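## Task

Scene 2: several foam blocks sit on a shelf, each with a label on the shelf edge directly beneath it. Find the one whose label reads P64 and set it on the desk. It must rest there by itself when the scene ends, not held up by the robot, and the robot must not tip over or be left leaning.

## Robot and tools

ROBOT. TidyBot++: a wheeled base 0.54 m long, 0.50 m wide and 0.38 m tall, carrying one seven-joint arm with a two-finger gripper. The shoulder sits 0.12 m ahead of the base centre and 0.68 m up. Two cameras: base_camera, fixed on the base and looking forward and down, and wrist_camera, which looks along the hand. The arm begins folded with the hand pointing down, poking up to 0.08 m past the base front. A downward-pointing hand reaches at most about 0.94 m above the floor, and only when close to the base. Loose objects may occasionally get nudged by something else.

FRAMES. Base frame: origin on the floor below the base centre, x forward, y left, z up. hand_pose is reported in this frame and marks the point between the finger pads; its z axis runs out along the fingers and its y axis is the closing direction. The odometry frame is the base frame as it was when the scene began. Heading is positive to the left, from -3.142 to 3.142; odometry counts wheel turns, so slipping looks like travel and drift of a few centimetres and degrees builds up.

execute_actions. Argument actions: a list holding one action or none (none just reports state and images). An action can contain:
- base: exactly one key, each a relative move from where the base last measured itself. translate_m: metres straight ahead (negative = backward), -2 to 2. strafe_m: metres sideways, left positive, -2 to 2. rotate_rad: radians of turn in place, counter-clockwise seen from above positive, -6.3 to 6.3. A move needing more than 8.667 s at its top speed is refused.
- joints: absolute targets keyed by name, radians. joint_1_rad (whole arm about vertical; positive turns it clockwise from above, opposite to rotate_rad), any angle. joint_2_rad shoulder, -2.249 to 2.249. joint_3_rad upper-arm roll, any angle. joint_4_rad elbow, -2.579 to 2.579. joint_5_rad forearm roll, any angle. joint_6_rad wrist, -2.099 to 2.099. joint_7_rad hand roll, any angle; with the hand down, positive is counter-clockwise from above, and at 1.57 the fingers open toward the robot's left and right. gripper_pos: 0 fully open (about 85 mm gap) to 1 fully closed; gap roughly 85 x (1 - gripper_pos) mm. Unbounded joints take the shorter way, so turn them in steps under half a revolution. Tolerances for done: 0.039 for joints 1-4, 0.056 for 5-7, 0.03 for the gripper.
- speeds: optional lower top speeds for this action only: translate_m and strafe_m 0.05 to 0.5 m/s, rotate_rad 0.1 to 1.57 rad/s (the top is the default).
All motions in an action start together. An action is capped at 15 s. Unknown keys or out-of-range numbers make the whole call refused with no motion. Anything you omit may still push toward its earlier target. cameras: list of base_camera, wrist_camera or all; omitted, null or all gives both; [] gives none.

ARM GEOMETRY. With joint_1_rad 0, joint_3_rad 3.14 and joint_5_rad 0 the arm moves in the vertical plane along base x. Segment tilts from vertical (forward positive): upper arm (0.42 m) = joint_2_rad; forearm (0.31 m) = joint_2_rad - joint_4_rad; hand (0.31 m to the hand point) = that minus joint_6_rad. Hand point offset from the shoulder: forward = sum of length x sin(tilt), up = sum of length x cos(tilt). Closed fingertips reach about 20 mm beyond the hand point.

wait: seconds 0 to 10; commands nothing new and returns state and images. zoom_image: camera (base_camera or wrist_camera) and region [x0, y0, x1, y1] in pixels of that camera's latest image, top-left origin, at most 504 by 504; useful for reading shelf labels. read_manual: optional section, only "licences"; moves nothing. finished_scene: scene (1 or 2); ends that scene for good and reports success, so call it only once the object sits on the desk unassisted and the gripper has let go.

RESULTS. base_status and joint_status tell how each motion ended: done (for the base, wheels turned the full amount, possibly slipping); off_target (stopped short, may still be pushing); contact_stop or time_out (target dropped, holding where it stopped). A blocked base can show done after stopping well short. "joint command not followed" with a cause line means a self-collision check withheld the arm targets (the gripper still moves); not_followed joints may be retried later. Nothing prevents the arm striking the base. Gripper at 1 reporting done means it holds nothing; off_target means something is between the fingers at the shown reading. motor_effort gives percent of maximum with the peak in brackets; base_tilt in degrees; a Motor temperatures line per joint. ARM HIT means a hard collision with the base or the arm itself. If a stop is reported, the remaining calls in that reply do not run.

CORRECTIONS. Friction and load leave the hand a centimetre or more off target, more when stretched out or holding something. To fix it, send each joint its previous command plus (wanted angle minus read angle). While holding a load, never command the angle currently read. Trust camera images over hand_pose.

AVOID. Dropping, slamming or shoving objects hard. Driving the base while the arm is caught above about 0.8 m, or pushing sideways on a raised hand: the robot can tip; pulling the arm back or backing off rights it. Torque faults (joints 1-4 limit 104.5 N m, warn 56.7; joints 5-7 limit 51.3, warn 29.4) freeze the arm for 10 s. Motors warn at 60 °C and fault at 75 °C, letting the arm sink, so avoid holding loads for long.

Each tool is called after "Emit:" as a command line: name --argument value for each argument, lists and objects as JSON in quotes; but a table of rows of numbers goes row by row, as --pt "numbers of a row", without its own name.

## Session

Emit:
execute_actions --actions '[]'

Scene clock: 0.00 s.
Motor temperatures (°C, as the motors report them): [31 28 28 28 37 35 34]
base_odometry: x=+0.000 y=+0.000 heading=+0.000 (m, m, rad; odometry frame)
base_tilt: forward=+0.3 right=-0.1 (deg)
base_status: not commanded
joint_positions: joint_1_rad=-0.052 joint_2_rad=-0.322 joint_3_rad=+3.151 joint_4_rad=-2.541 joint_5_rad=+0.049 joint_6_rad=-0.904 joint_7_rad=+1.603 gripper_pos=+0.000
joint_status: not commanded
motor_effort: joint_1_rad=+0 joint_2_rad=-1 joint_3_rad=+0 joint_4_rad=+12 joint_5_rad=+0 joint_6_rad=+2 joint_7_rad=+1 (%)
hand_pose: x=+0.2428 y=-0.0050 z=+0.5802 quat_wxyz=(+0.018, +0.998, +0.052, +0.009) (m; base frame)
pictures: base_camera, wrist_camera
camera_calibration (this result's frames):
wrist_camera: T_world_to_cam=[[0.129313, -0.99022, 0.0523788, -0.066331], [-0.991479, -0.128276, 0.0226981, 0.278827], [-0.0157571, -0.0548677, -0.998369, 0.716507], [0, 0, 0, 1]] pos_world=[0.296319, 0.00939769, 0.712484]
Images, in order (width x height): base_camera 644x364, wrist_camera 644x476.

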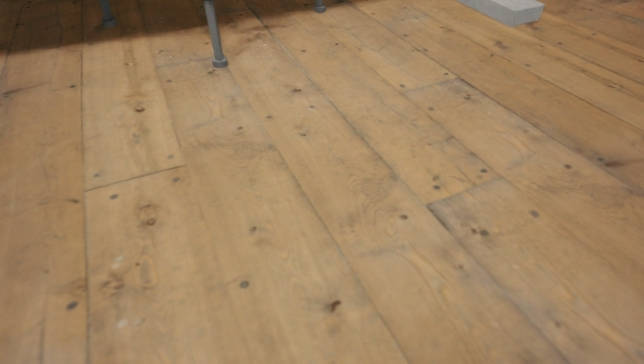

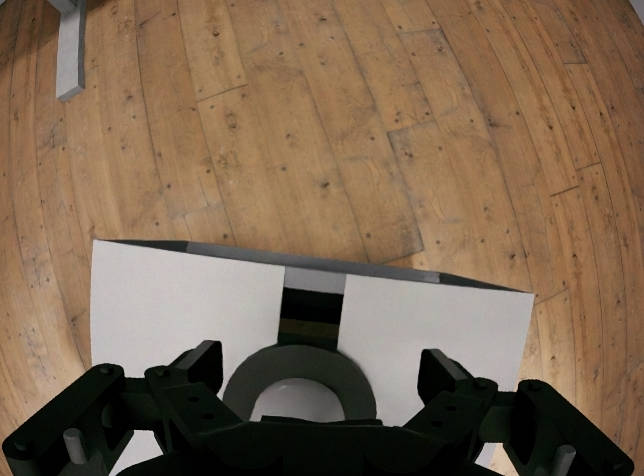

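Emit:
execute_actions --actions '[{"joints":{"joint_6_rad":0.42,"joint_5_rad":-0.03,"joint_7_rad":1.54,"joint_1_rad":-0.3}}]' --cameras '["wrist_camera"]'

Scene clock: 4.27 s.
Motor temperatures (°C, as the motors report them): [31 28 28 28 37 35 34]
base_odometry: x=+0.000 y=+0.000 heading=+0.000 (m, m, rad; odometry frame)
base_tilt: forward=+0.3 right=+0.0 (deg)
base_status: not commanded
joint_positions: joint_1_rad=-0.281 joint_2_rad=-0.322 joint_3_rad=+3.151 joint_4_rad=-2.541 joint_5_rad=+0.011 joint_6_rad=+0.413 joint_7_rad=+1.578 gripper_pos=+0.000
joint_status: all done
motor_effort: joint_1_rad=+1(1) joint_2_rad=-6(6) joint_3_rad=+0(1) joint_4_rad=+16(16) joint_5_rad=-1(0) joint_6_rad=+9(9) joint_7_rad=+0(1) (%)
hand_pose: x=+0.5232 y=+0.1150 z=+0.8186 quat_wxyz=(-0.081, +0.777, +0.114, +0.614) (m; base frame)
pictures: wrist_camera
camera_calibration (this result's frames):
wrist_camera: T_world_to_cam=[[0.26769, -0.962597, 0.0418258, -0.0631281], [-0.249572, -0.111201, -0.96195, 0.982768], [0.930621, 0.247065, -0.270005, -0.160512], [0, 0, 0, 1]] pos_world=[0.411546, 0.0881754, 0.904675]
Images, in order (width x height): wrist_camera 644x476.

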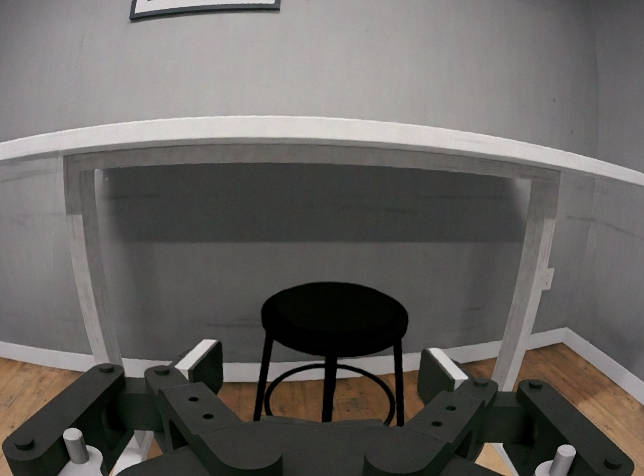

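Emit:
execute_actions --actions '[{"base":{"rotate_rad":2.0},"joints":{"joint_1_rad":-0.6}}]'

Scene clock: 10.40 s.
Motor temperatures (°C, as the motors report them): [31 28 28 28 37 35 34]
base_odometry: x=+0.000 y=+0.000 heading=+2.000 (m, m, rad; odometry frame)
base_tilt: forward=+0.3 right=+0.0 (deg)
base_status: done
joint_positions: joint_1_rad=-0.582 joint_2_rad=-0.322 joint_3_rad=+3.151 joint_4_rad=-2.541 joint_5_rad=+0.008 joint_6_rad=+0.413 joint_7_rad=+1.578 gripper_pos=+0.000
joint_status: all done
motor_effort: joint_1_rad=+1(1) joint_2_rad=-6(7) joint_3_rad=+1(0) joint_4_rad=+16(16) joint_5_rad=-1(0) joint_6_rad=+9(9) joint_7_rad=+1(1) (%)
hand_pose: x=+0.4712 y=+0.2292 z=+0.8186 quat_wxyz=(-0.173, +0.752, +0.227, +0.595) (m; base frame)
pictures: base_camera, wrist_camera
camera_calibration (this result's frames):
wrist_camera: T_world_to_cam=[[0.539315, -0.841173, 0.0395919, -0.093262], [-0.206931, -0.177954, -0.962035, 0.977777], [0.816283, 0.510648, -0.270038, -0.146874], [0, 0, 0, 1]] pos_world=[0.37252, 0.17055, 0.904687]
Images, in order (width x height): base_camera 644x364, wrist_camera 644x476.

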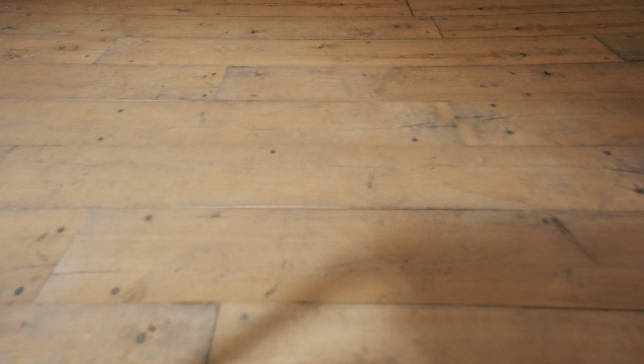

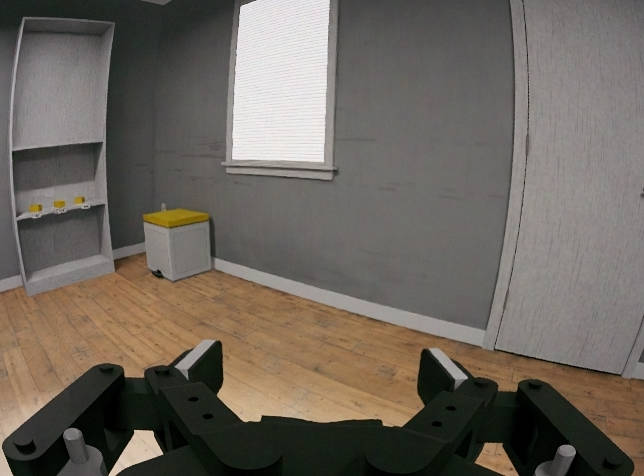

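Emit:
execute_actions --actions '[{"base":{"rotate_rad":1.55},"joints":{"joint_1_rad":0.02}}]'

Scene clock: 15.33 s.
Motor temperatures (°C, as the motors report them): [31 28 28 28 37 35 34]
base_odometry: x=+0.000 y=+0.000 heading=-2.734 (m, m, rad; odometry frame)
base_tilt: forward=+0.2 right=-0.1 (deg)
base_status: done
joint_positions: joint_1_rad=-0.002 joint_2_rad=-0.322 joint_3_rad=+3.151 joint_4_rad=-2.541 joint_5_rad=+0.008 joint_6_rad=+0.413 joint_7_rad=+1.578 gripper_pos=+0.000
joint_status: all done
motor_effort: joint_1_rad=+1(1) joint_2_rad=-6(6) joint_3_rad=+1(1) joint_4_rad=+16(17) joint_5_rad=-1(0) joint_6_rad=+9(9) joint_7_rad=+0(0) (%)
hand_pose: x=+0.5392 y=-0.0011 z=+0.8186 quat_wxyz=(+0.004, +0.785, +0.003, +0.619) (m; base frame)
pictures: base_camera, wrist_camera
camera_calibration (this result's frames):
wrist_camera: T_world_to_cam=[[-0.00941127, -0.999176, 0.0394888, -0.0278625], [-0.270596, -0.0354724, -0.962039, 0.985357], [0.962647, -0.0197395, -0.270039, -0.16429], [0, 0, 0, 1]] pos_world=[0.424524, 0.00387045, 0.904688]
Images, in order (width x height): base_camera 644x364, wrist_camera 644x476.

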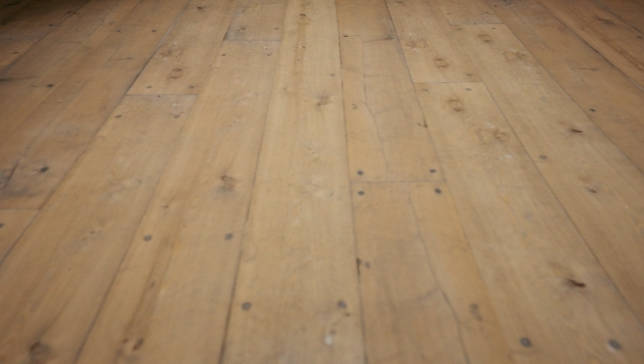

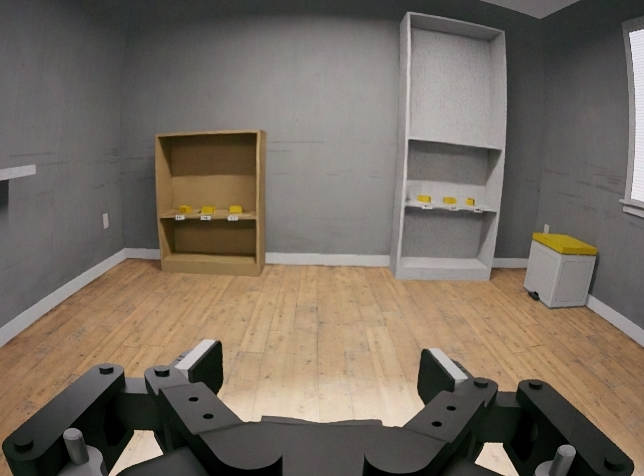

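Emit:
execute_actions --actions '[{"base":{"translate_m":1.75},"joints":{"joint_1_rad":-0.7,"joint_6_rad":0.25}}]'

Scene clock: 22.57 s.
Motor temperatures (°C, as the motors report them): [31 27 28 28 37 35 34]
base_odometry: x=-1.606 y=-0.695 heading=-2.734 (m, m, rad; odometry frame)
base_tilt: forward=+0.3 right=+0.0 (deg)
base_status: done
joint_positions: joint_1_rad=-0.680 joint_2_rad=-0.322 joint_3_rad=+3.151 joint_4_rad=-2.541 joint_5_rad=+0.008 joint_6_rad=+0.278 joint_7_rad=+1.578 gripper_pos=+0.000
joint_status: all done
motor_effort: joint_1_rad=+0(0) joint_2_rad=-5(7) joint_3_rad=+1(1) joint_4_rad=+16(17) joint_5_rad=-1(1) joint_6_rad=+9(10) joint_7_rad=+0(0) (%)
hand_pose: x=+0.4373 y=+0.2548 z=+0.7787 quat_wxyz=(-0.184, +0.777, +0.277, +0.534) (m; base frame)
pictures: base_camera, wrist_camera
camera_calibration (this result's frames):
wrist_camera: T_world_to_cam=[[0.623124, -0.781093, 0.0401332, -0.104283], [-0.287495, -0.276468, -0.917013, 0.96213], [0.727368, 0.559874, -0.396834, -0.0180045], [0, 0, 0, 1]] pos_world=[0.354685, 0.194624, 0.879325]
Images, in order (width x height): base_camera 644x364, wrist_camera 644x476.

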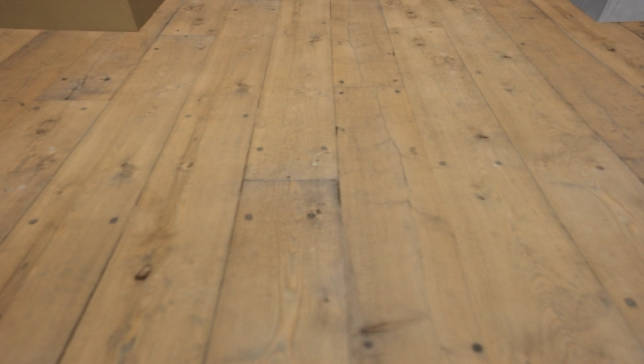

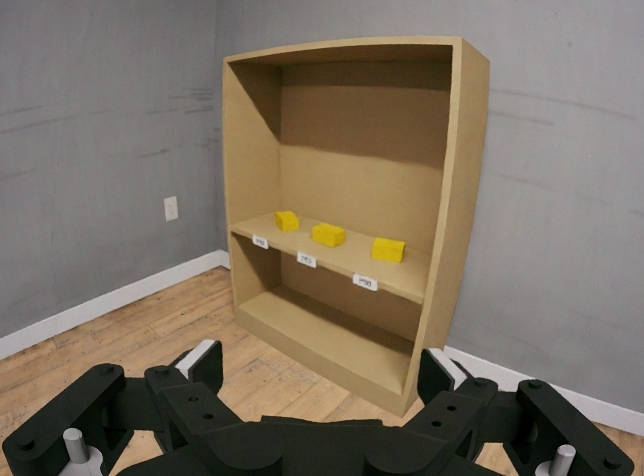

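Emit:
zoom_image --camera "wrist_camera" --region '[240, 200, 420, 300]'

Region (240, 200, 420, 300) of wrist_camera's 644x476 image, scaled by 2.800.

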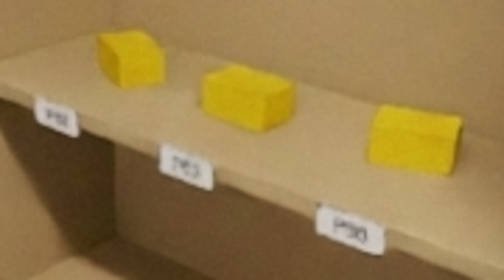

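Emit:
execute_actions --actions '[{"base":{"strafe_m":-0.95},"joints":{"joint_1_rad":0.02}}]'

Scene clock: 30.30 s.
Motor temperatures (°C, as the motors report them): [31 27 28 28 37 35 34]
base_odometry: x=-1.983 y=+0.178 heading=-2.734 (m, m, rad; odometry frame)
base_tilt: forward=+0.3 right=+0.0 (deg)
base_status: done
joint_positions: joint_1_rad=+0.001 joint_2_rad=-0.322 joint_3_rad=+3.151 joint_4_rad=-2.541 joint_5_rad=+0.008 joint_6_rad=+0.278 joint_7_rad=+1.578 gripper_pos=+0.000
joint_status: all done
motor_effort: joint_1_rad=+1(2) joint_2_rad=-5(6) joint_3_rad=+1(2) joint_4_rad=+16(16) joint_5_rad=-1(1) joint_6_rad=+9(8) joint_7_rad=+1(0) (%)
hand_pose: x=+0.5267 y=-0.0023 z=+0.7787 quat_wxyz=(+0.005, +0.825, +0.002, +0.565) (m; base frame)
pictures: base_camera, wrist_camera
camera_calibration (this result's frames):
wrist_camera: T_world_to_cam=[[-0.00719431, -0.999168, 0.0401334, -0.0292758], [-0.397442, -0.0339712, -0.916998, 0.975204], [0.917599, -0.0225479, -0.396867, -0.0406108], [0, 0, 0, 1]] pos_world=[0.424641, 0.00296167, 0.879319]
Images, in order (width x height): base_camera 644x364, wrist_camera 644x476.

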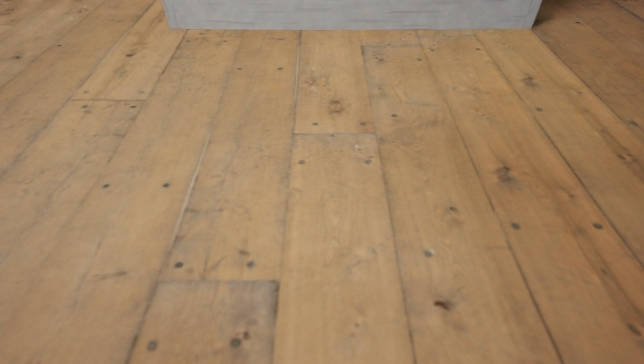

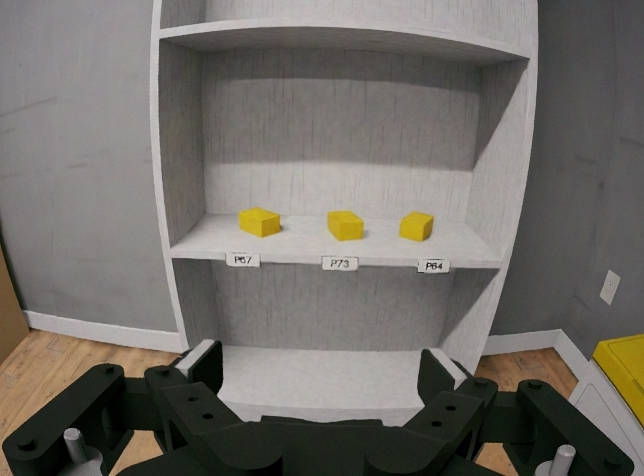

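Emit:
zoom_image --camera "wrist_camera" --region '[380, 200, 480, 280]'

Region (380, 200, 480, 280) of wrist_camera's 644x476 image, scaled by 5.040; it fills the top 403 rows of this view, and the rest is white.

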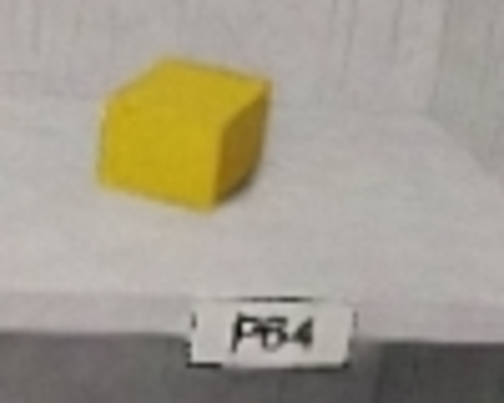

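Emit:
execute_actions --actions '[{"base":{"translate_m":0.48},"joints":{"joint_1_rad":0.55,"joint_2_rad":0.19,"joint_4_rad":-2.155,"joint_6_rad":0.02,"joint_3_rad":3.125,"joint_7_rad":1.53}}]'

Scene clock: 43.97 s.
Motor temperatures (°C, as the motors report them): [31 27 28 28 37 35 34]
base_odometry: x=-2.424 y=-0.013 heading=-2.734 (m, m, rad; odometry frame)
base_tilt: forward=+0.3 right=+0.0 (deg)
base_status: done
joint_positions: joint_1_rad=+0.529 joint_2_rad=+0.181 joint_3_rad=+3.147 joint_4_rad=-2.172 joint_5_rad=+0.008 joint_6_rad=+0.048 joint_7_rad=+1.569 gripper_pos=+0.000
joint_status: all done
motor_effort: joint_1_rad=+0(0) joint_2_rad=-22(25) joint_3_rad=+1(1) joint_4_rad=+14(17) joint_5_rad=-1(1) joint_6_rad=+7(10) joint_7_rad=+0(0) (%)
hand_pose: x=+0.5758 y=-0.2687 z=+0.6655 quat_wxyz=(+0.109, +0.882, -0.238, +0.391) (m; base frame)
pictures: base_camera, wrist_camera
camera_calibration (this result's frames):
wrist_camera: T_world_to_cam=[[-0.499981, -0.865329, 0.0350028, 0.0325594], [-0.616981, 0.327542, -0.715577, 0.971427], [0.607745, -0.379371, -0.697656, 0.146153], [0, 0, 0, 1]] pos_world=[0.526808, -0.234562, 0.795956]
Images, in order (width x height): base_camera 644x364, wrist_camera 644x476.

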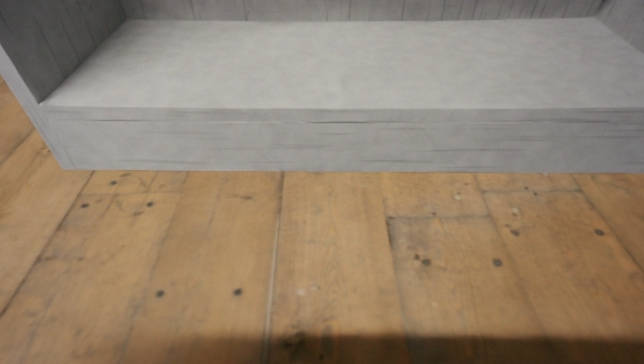

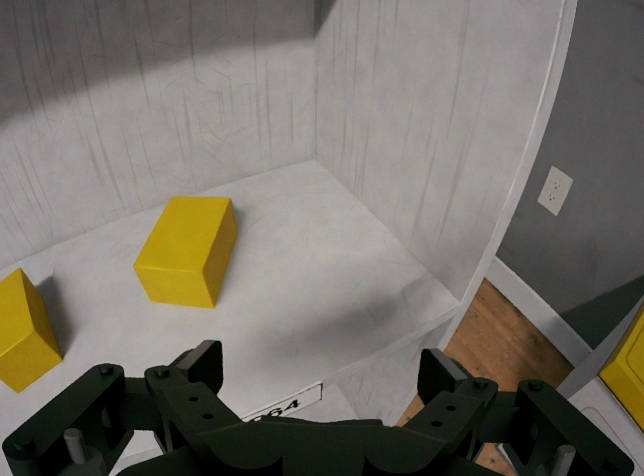

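Emit:
execute_actions --actions '[{"base":{"translate_m":0.2245},"joints":{"joint_2_rad":0.10,"joint_4_rad":-2.478,"joint_6_rad":0.46}}]'

Scene clock: 58.77 s.
Motor temperatures (°C, as the motors report them): [31 28 28 28 37 35 34]
base_odometry: x=-2.630 y=-0.102 heading=-2.734 (m, m, rad; odometry frame)
base_tilt: forward=+0.3 right=+0.0 (deg)
base_status: done
joint_positions: joint_1_rad=+0.532 joint_2_rad=+0.127 joint_3_rad=+3.145 joint_4_rad=-2.457 joint_5_rad=+0.008 joint_6_rad=+0.435 joint_7_rad=+1.569 gripper_pos=+0.000
joint_status: all done
motor_effort: joint_1_rad=+0(1) joint_2_rad=-18(22) joint_3_rad=+0(0) joint_4_rad=+11(14) joint_5_rad=-1(1) joint_6_rad=+8(9) joint_7_rad=+0(1) (%)
hand_pose: x=+0.5333 y=-0.2428 z=+0.6620 quat_wxyz=(+0.126, +0.849, -0.229, +0.459) (m; base frame)
pictures: base_camera, wrist_camera
camera_calibration (this result's frames):
wrist_camera: T_world_to_cam=[[-0.50348, -0.863363, 0.0333549, 0.0372228], [-0.513808, 0.26815, -0.814921, 0.930514], [0.694628, -0.427435, -0.578611, 0.0425641], [0, 0, 0, 1]] pos_world=[0.46728, -0.199187, 0.781682]
Images, in order (width x height): base_camera 644x364, wrist_camera 644x476.

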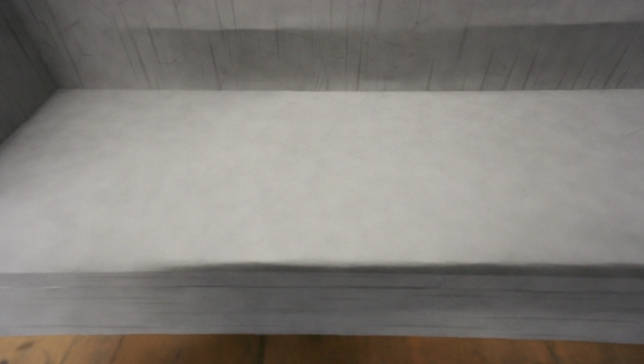

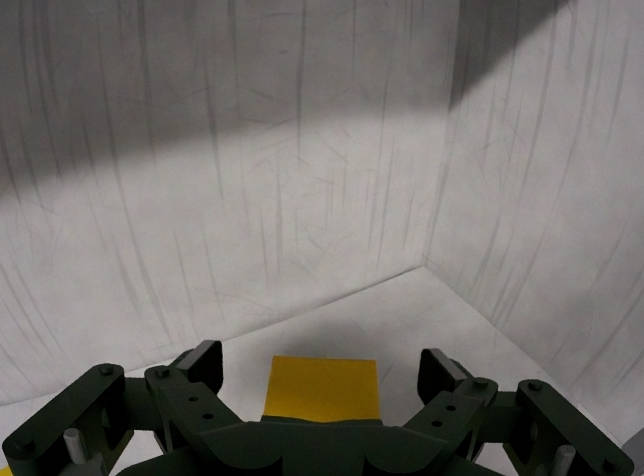

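Emit:
execute_actions --actions '[{"joints":{"joint_2_rad":0.283}}]' --cameras '["wrist_camera"]'

Scene clock: 62.73 s.
Motor temperatures (°C, as the motors report them): [31 28 28 28 37 35 34]
base_odometry: x=-2.630 y=-0.102 heading=-2.734 (m, m, rad; odometry frame)
base_tilt: forward=+0.3 right=+0.0 (deg)
base_status: not commanded
joint_positions: joint_1_rad=+0.532 joint_2_rad=+0.268 joint_3_rad=+3.145 joint_4_rad=-2.459 joint_5_rad=+0.008 joint_6_rad=+0.435 joint_7_rad=+1.569 gripper_pos=+0.000
joint_status: all done
motor_effort: joint_1_rad=+1(0) joint_2_rad=-20(21) joint_3_rad=+0(1) joint_4_rad=+9(11) joint_5_rad=-1(1) joint_6_rad=+8(7) joint_7_rad=+0(0) (%)
hand_pose: x=+0.5262 y=-0.2387 z=+0.5943 quat_wxyz=(+0.109, +0.880, -0.237, +0.398) (m; base frame)
pictures: wrist_camera
camera_calibration (this result's frames):
wrist_camera: T_world_to_cam=[[-0.499439, -0.865739, 0.0325005, 0.0373261], [-0.608312, 0.323726, -0.724678, 0.879973], [0.616861, -0.381703, -0.688321, 0.127103], [0, 0, 0, 1]] pos_world=[0.475535, -0.20404, 0.723971]
Images, in order (width x height): wrist_camera 644x476.

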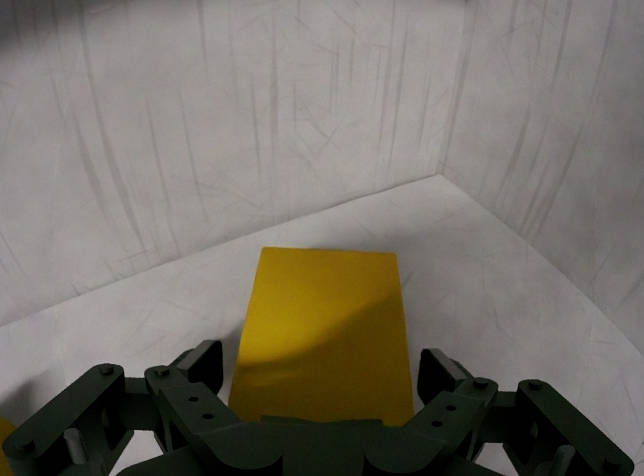

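Emit:
execute_actions --actions '[{"joints":{"gripper_pos":0.7}}]' --cameras '["wrist_camera"]'

Emit:
execute_actions --actions '[{"joints":{"joint_2_rad":0.16}}]' --cameras '["wrist_camera"]'

Scene clock: 66.03 s.
Motor temperatures (°C, as the motors report them): [31 28 28 28 37 35 34]
base_odometry: x=-2.630 y=-0.102 heading=-2.734 (m, m, rad; odometry frame)
base_tilt: forward=+0.3 right=+0.0 (deg)
base_status: not commanded
joint_positions: joint_1_rad=+0.532 joint_2_rad=+0.267 joint_3_rad=+3.145 joint_4_rad=-2.459 joint_5_rad=+0.008 joint_6_rad=+0.440 joint_7_rad=+1.569 gripper_pos=+0.386
joint_status: gripper_pos off_target (ended at +0.386, target +0.700)
motor_effort: joint_1_rad=+0(1) joint_2_rad=-18(21) joint_3_rad=+0(1) joint_4_rad=+9(10) joint_5_rad=-1(0) joint_6_rad=+6(8) joint_7_rad=+0(0) (%)
hand_pose: x=+0.5268 y=-0.2392 z=+0.5957 quat_wxyz=(+0.110, +0.878, -0.238, +0.400) (m; base frame)
pictures: wrist_camera
camera_calibration (this result's frames):
wrist_camera: T_world_to_cam=[[-0.500251, -0.86528, 0.0322455, 0.0377715], [-0.604784, 0.322513, -0.728163, 0.8814], [0.619665, -0.383766, -0.684645, 0.123367], [0, 0, 0, 1]] pos_world=[0.475506, -0.204236, 0.725047]
Images, in order (width x height): wrist_camera 644x476.

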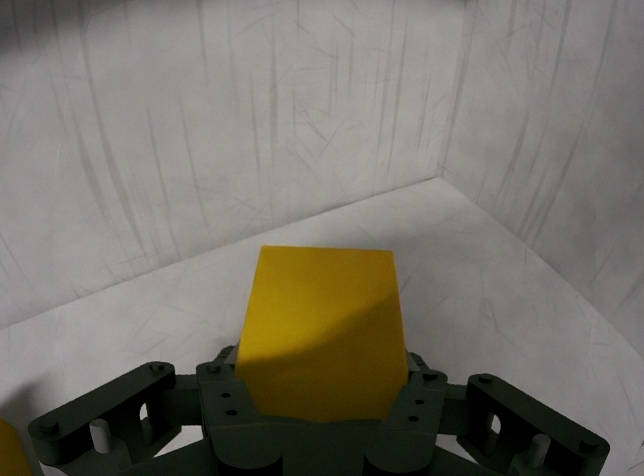

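Scene clock: 67.03 s.
Motor temperatures (°C, as the motors report them): [31 28 28 28 37 35 34]
base_odometry: x=-2.630 y=-0.102 heading=-2.734 (m, m, rad; odometry frame)
base_tilt: forward=+0.3 right=+0.0 (deg)
base_status: not commanded
joint_positions: joint_1_rad=+0.532 joint_2_rad=+0.180 joint_3_rad=+3.145 joint_4_rad=-2.460 joint_5_rad=+0.008 joint_6_rad=+0.440 joint_7_rad=+1.569 gripper_pos=+0.386
joint_status: all done
motor_effort: joint_1_rad=+1(0) joint_2_rad=-19(22) joint_3_rad=+1(0) joint_4_rad=+11(12) joint_5_rad=-1(1) joint_6_rad=+8(9) joint_7_rad=+0(0) (%)
hand_pose: x=+0.5314 y=-0.2419 z=+0.6369 quat_wxyz=(+0.120, +0.860, -0.233, +0.437) (m; base frame)
pictures: wrist_camera
camera_calibration (this result's frames):
wrist_camera: T_world_to_cam=[[-0.502676, -0.863853, 0.0327863, 0.0376921], [-0.548388, 0.28933, -0.784575, 0.913016], [0.668272, -0.412367, -0.619166, 0.0731942], [0, 0, 0, 1]] pos_world=[0.470721, -0.201419, 0.760413]
Images, in order (width x height): wrist_camera 644x476.

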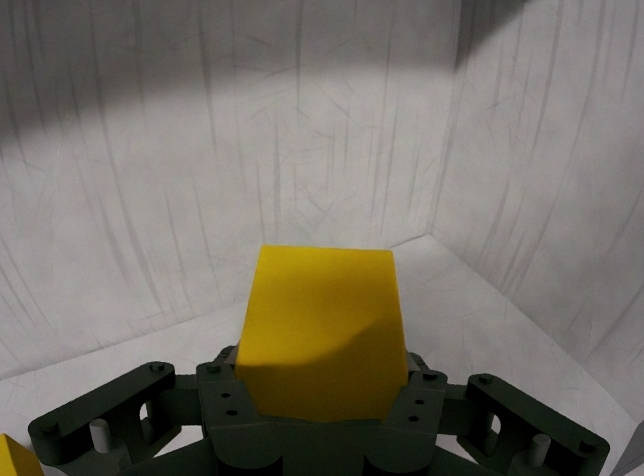

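Emit:
execute_actions --actions '[{"base":{"translate_m":-0.9}}]' --cameras '[]'

Emit:
execute_actions --actions '[{"base":{"translate_m":-1.85},"joints":{"joint_1_rad":-2.4,"joint_2_rad":0.23,"joint_4_rad":-0.79,"joint_6_rad":-1.05}}]' --cameras '["wrist_camera"]'

Scene clock: 80.87 s.
Motor temperatures (°C, as the motors report them): [31 28 28 28 37 35 34]
base_odometry: x=-1.804 y=+0.255 heading=-2.734 (m, m, rad; odometry frame)
base_tilt: forward=+0.3 right=+0.0 (deg)
base_status: done
joint_positions: joint_1_rad=+0.534 joint_2_rad=+0.179 joint_3_rad=+3.144 joint_4_rad=-2.464 joint_5_rad=+0.008 joint_6_rad=+0.440 joint_7_rad=+1.569 gripper_pos=+0.386
joint_status: not commanded
motor_effort: joint_1_rad=+0(1) joint_2_rad=-19(21) joint_3_rad=+0(1) joint_4_rad=+11(12) joint_5_rad=-1(0) joint_6_rad=+8(8) joint_7_rad=+0(1) (%)
hand_pose: x=+0.5295 y=-0.2412 z=+0.6356 quat_wxyz=(+0.120, +0.861, -0.233, +0.436) (m; base frame)
pictures: none
No camera images: the call's "cameras" was empty. Leave "cameras" out to get every camera's image.

Scene clock: 85.93 s.
Motor temperatures (°C, as the motors report them): [31 28 28 28 37 35 34]
base_odometry: x=-0.105 y=+0.988 heading=-2.734 (m, m, rad; odometry frame)
base_tilt: forward=+0.2 right=+0.0 (deg)
base_status: done
joint_positions: joint_1_rad=-2.387 joint_2_rad=+0.218 joint_3_rad=+3.140 joint_4_rad=-0.812 joint_5_rad=+0.007 joint_6_rad=-1.025 joint_7_rad=+1.569 gripper_pos=+0.386
joint_status: all done
motor_effort: joint_1_rad=+1(3) joint_2_rad=-28(32) joint_3_rad=+1(1) joint_4_rad=+17(20) joint_5_rad=-1(0) joint_6_rad=+8(10) joint_7_rad=+1(0) (%)
hand_pose: x=-0.3442 y=+0.4354 z=+1.1100 quat_wxyz=(-0.480, +0.316, +0.796, +0.193) (m; base frame)
pictures: wrist_camera
camera_calibration (this result's frames):
wrist_camera: T_world_to_cam=[[0.688238, 0.724676, 0.0342567, -0.1162], [0.382069, -0.321908, -0.866255, 1.28512], [-0.616727, 0.609278, -0.498426, 0.209382], [0, 0, 0, 1]] pos_world=[-0.281899, 0.370325, 1.22158]
Images, in order (width x height): wrist_camera 644x476.

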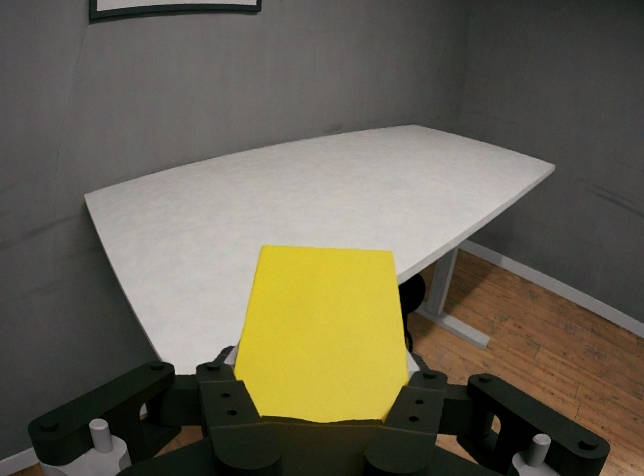

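Emit:
execute_actions --actions '[{"base":{"translate_m":-0.65},"joints":{"joint_1_rad":-1.83,"joint_4_rad":-0.93,"joint_6_rad":-1.17}}]' --cameras '["wrist_camera"]'

Scene clock: 96.63 s.
Motor temperatures (°C, as the motors report them): [31 28 28 28 37 35 34]
base_odometry: x=+0.492 y=+1.246 heading=-2.734 (m, m, rad; odometry frame)
base_tilt: forward=+0.3 right=+0.0 (deg)
base_status: done
joint_positions: joint_1_rad=-1.850 joint_2_rad=+0.218 joint_3_rad=+3.140 joint_4_rad=-0.911 joint_5_rad=+0.006 joint_6_rad=-1.144 joint_7_rad=+1.569 gripper_pos=+0.386
joint_status: all done
motor_effort: joint_1_rad=+0(3) joint_2_rad=-27(29) joint_3_rad=+0(1) joint_4_rad=+17(18) joint_5_rad=-1(2) joint_6_rad=+8(11) joint_7_rad=+0(1) (%)
hand_pose: x=-0.0502 y=+0.5888 z=+1.0261 quat_wxyz=(-0.335, +0.546, +0.724, +0.255) (m; base frame)
pictures: wrist_camera
camera_calibration (this result's frames):
wrist_camera: T_world_to_cam=[[0.960039, 0.277878, 0.0332973, -0.149103], [0.211235, -0.641419, -0.737538, 1.19693], [-0.183588, 0.715098, -0.674485, 0.39557], [0, 0, 0, 1]] pos_world=[-0.0370673, 0.526296, 1.15455]
Images, in order (width x height): wrist_camera 644x476.

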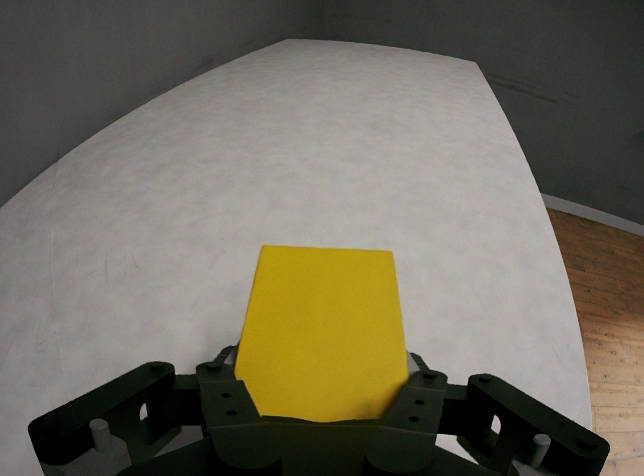

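Emit:
execute_actions --actions '[{"joints":{"joint_4_rad":-1.095,"joint_6_rad":-0.96}}]' --cameras '["wrist_camera"]'

Scene clock: 101.47 s.
Motor temperatures (°C, as the motors report them): [31 28 28 28 37 35 34]
base_odometry: x=+0.492 y=+1.246 heading=-2.734 (m, m, rad; odometry frame)
base_tilt: forward=+0.2 right=+0.0 (deg)
base_status: not commanded
joint_positions: joint_1_rad=-1.850 joint_2_rad=+0.220 joint_3_rad=+3.140 joint_4_rad=-1.081 joint_5_rad=+0.006 joint_6_rad=-0.989 joint_7_rad=+1.569 gripper_pos=+0.386
joint_status: all done
motor_effort: joint_1_rad=+0(0) joint_2_rad=-29(30) joint_3_rad=+0(0) joint_4_rad=+18(18) joint_5_rad=-1(1) joint_6_rad=+8(7) joint_7_rad=+1(1) (%)
hand_pose: x=-0.0549 y=+0.6045 z=+0.9715 quat_wxyz=(-0.329, +0.548, +0.727, +0.251) (m; base frame)
pictures: wrist_camera
camera_calibration (this result's frames):
wrist_camera: T_world_to_cam=[[0.959627, 0.279261, 0.0335962, -0.148289], [0.215364, -0.652669, -0.726389, 1.16394], [-0.180925, 0.704298, -0.686462, 0.364951], [0, 0, 0, 1]] pos_world=[-0.0423391, 0.544042, 1.10098]
Images, in order (width x height): wrist_camera 644x476.

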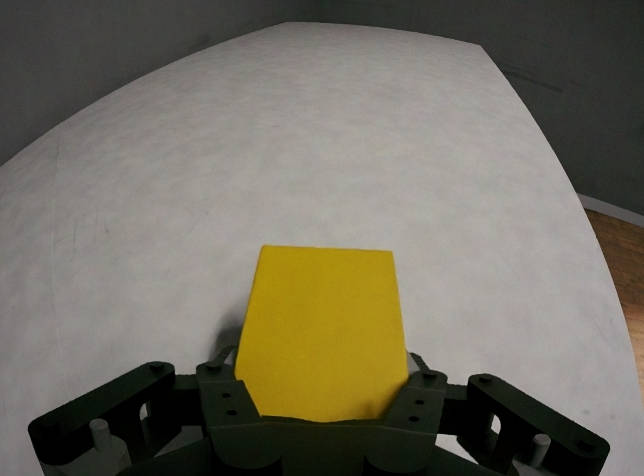

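Emit:
execute_actions --actions '[{"joints":{"joint_4_rad":-1.15,"joint_6_rad":-0.915}}]' --cameras '["wrist_camera"]'

Scene clock: 104.13 s.
Motor temperatures (°C, as the motors report them): [31 28 28 28 37 35 34]
base_odometry: x=+0.492 y=+1.246 heading=-2.734 (m, m, rad; odometry frame)
base_tilt: forward=+0.2 right=+0.0 (deg)
base_status: not commanded
joint_positions: joint_1_rad=-1.850 joint_2_rad=+0.216 joint_3_rad=+3.140 joint_4_rad=-1.121 joint_5_rad=+0.006 joint_6_rad=-0.941 joint_7_rad=+1.569 gripper_pos=+0.386
joint_status: all done
motor_effort: joint_1_rad=+0(1) joint_2_rad=-26(28) joint_3_rad=+0(2) joint_4_rad=+17(19) joint_5_rad=-1(1) joint_6_rad=+7(8) joint_7_rad=+0(0) (%)
hand_pose: x=-0.0559 y=+0.6077 z=+0.9634 quat_wxyz=(-0.333, +0.546, +0.726, +0.254) (m; base frame)
pictures: wrist_camera
camera_calibration (this result's frames):
wrist_camera: T_world_to_cam=[[0.959652, 0.279163, 0.0337037, -0.148013], [0.213323, -0.644694, -0.734073, 1.16287], [-0.183198, 0.711645, -0.678233, 0.344439], [0, 0, 0, 1]] pos_world=[-0.0429256, 0.545896, 1.09223]
Images, in order (width x height): wrist_camera 644x476.

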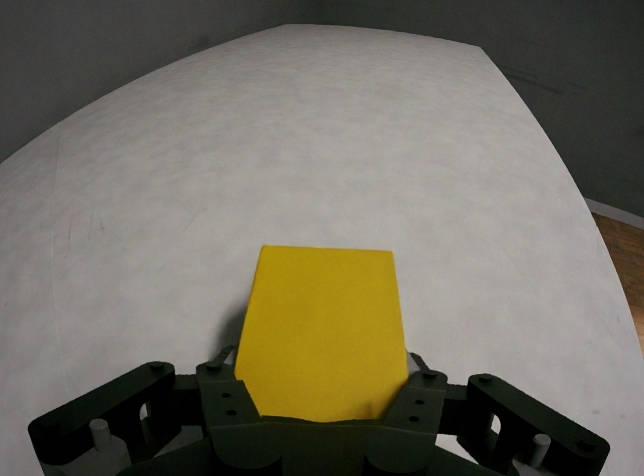

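Contact detected (joint 2 was pushed back). Releasing.

Emit:
execute_actions --actions '[{"joints":{"joint_4_rad":-1.125,"gripper_pos":0.0}}]' --cameras '[]'

Emit:
execute_actions --actions '[{"joints":{"joint_2_rad":0.03}}]' --cameras '["wrist_camera"]'

Scene clock: 107.70 s.
Motor temperatures (°C, as the motors report them): [31 28 28 28 37 35 34]
base_odometry: x=+0.492 y=+1.246 heading=-2.734 (m, m, rad; odometry frame)
base_tilt: forward=+0.2 right=+0.0 (deg)
base_status: not commanded
joint_positions: joint_1_rad=-1.850 joint_2_rad=+0.216 joint_3_rad=+3.140 joint_4_rad=-1.121 joint_5_rad=+0.006 joint_6_rad=-0.941 joint_7_rad=+1.569 gripper_pos=+0.000
joint_status: all done
motor_effort: joint_1_rad=+1(0) joint_2_rad=-28(28) joint_3_rad=+0(0) joint_4_rad=+18(18) joint_5_rad=+0(1) joint_6_rad=+7(7) joint_7_rad=+0(1) (%)
hand_pose: x=-0.0560 y=+0.6079 z=+0.9635 quat_wxyz=(-0.333, +0.546, +0.726, +0.254) (m; base frame)
pictures: none
No camera images: the call's "cameras" was empty. Leave "cameras" out to get every camera's image.

Scene clock: 108.93 s.
Motor temperatures (°C, as the motors report them): [31 28 28 28 37 35 34]
base_odometry: x=+0.492 y=+1.246 heading=-2.734 (m, m, rad; odometry frame)
base_tilt: forward=+0.2 right=+0.0 (deg)
base_status: not commanded
joint_positions: joint_1_rad=-1.850 joint_2_rad=+0.029 joint_3_rad=+3.140 joint_4_rad=-1.121 joint_5_rad=+0.006 joint_6_rad=-0.941 joint_7_rad=+1.569 gripper_pos=+0.000
joint_status: all done
motor_effort: joint_1_rad=+1(1) joint_2_rad=-19(31) joint_3_rad=+0(0) joint_4_rad=+17(19) joint_5_rad=+0(1) joint_6_rad=+8(8) joint_7_rad=+1(1) (%)
hand_pose: x=-0.0385 y=+0.5469 z=+1.0763 quat_wxyz=(-0.399, +0.520, +0.691, +0.304) (m; base frame)
pictures: wrist_camera
camera_calibration (this result's frames):
wrist_camera: T_world_to_cam=[[0.961403, 0.273052, 0.0338746, -0.148331], [0.172374, -0.50176, -0.847658, 1.24531], [-0.214458, 0.82078, -0.52946, 0.246497], [0, 0, 0, 1]] pos_world=[-0.0191901, 0.46303, 1.19113]
Images, in order (width x height): wrist_camera 644x476.

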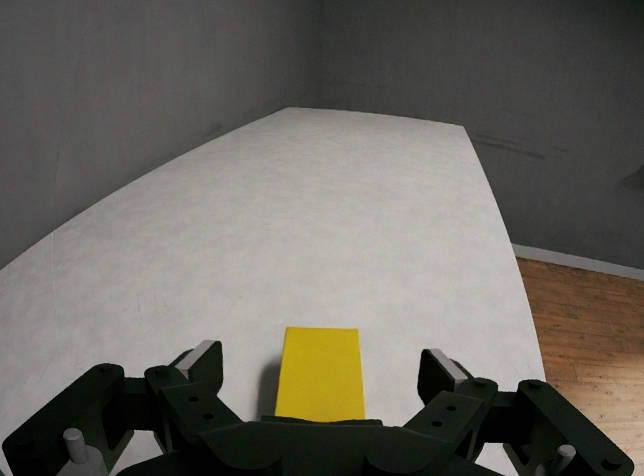

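Emit:
finished_scene --scene 2

The scene is finished: the task was done.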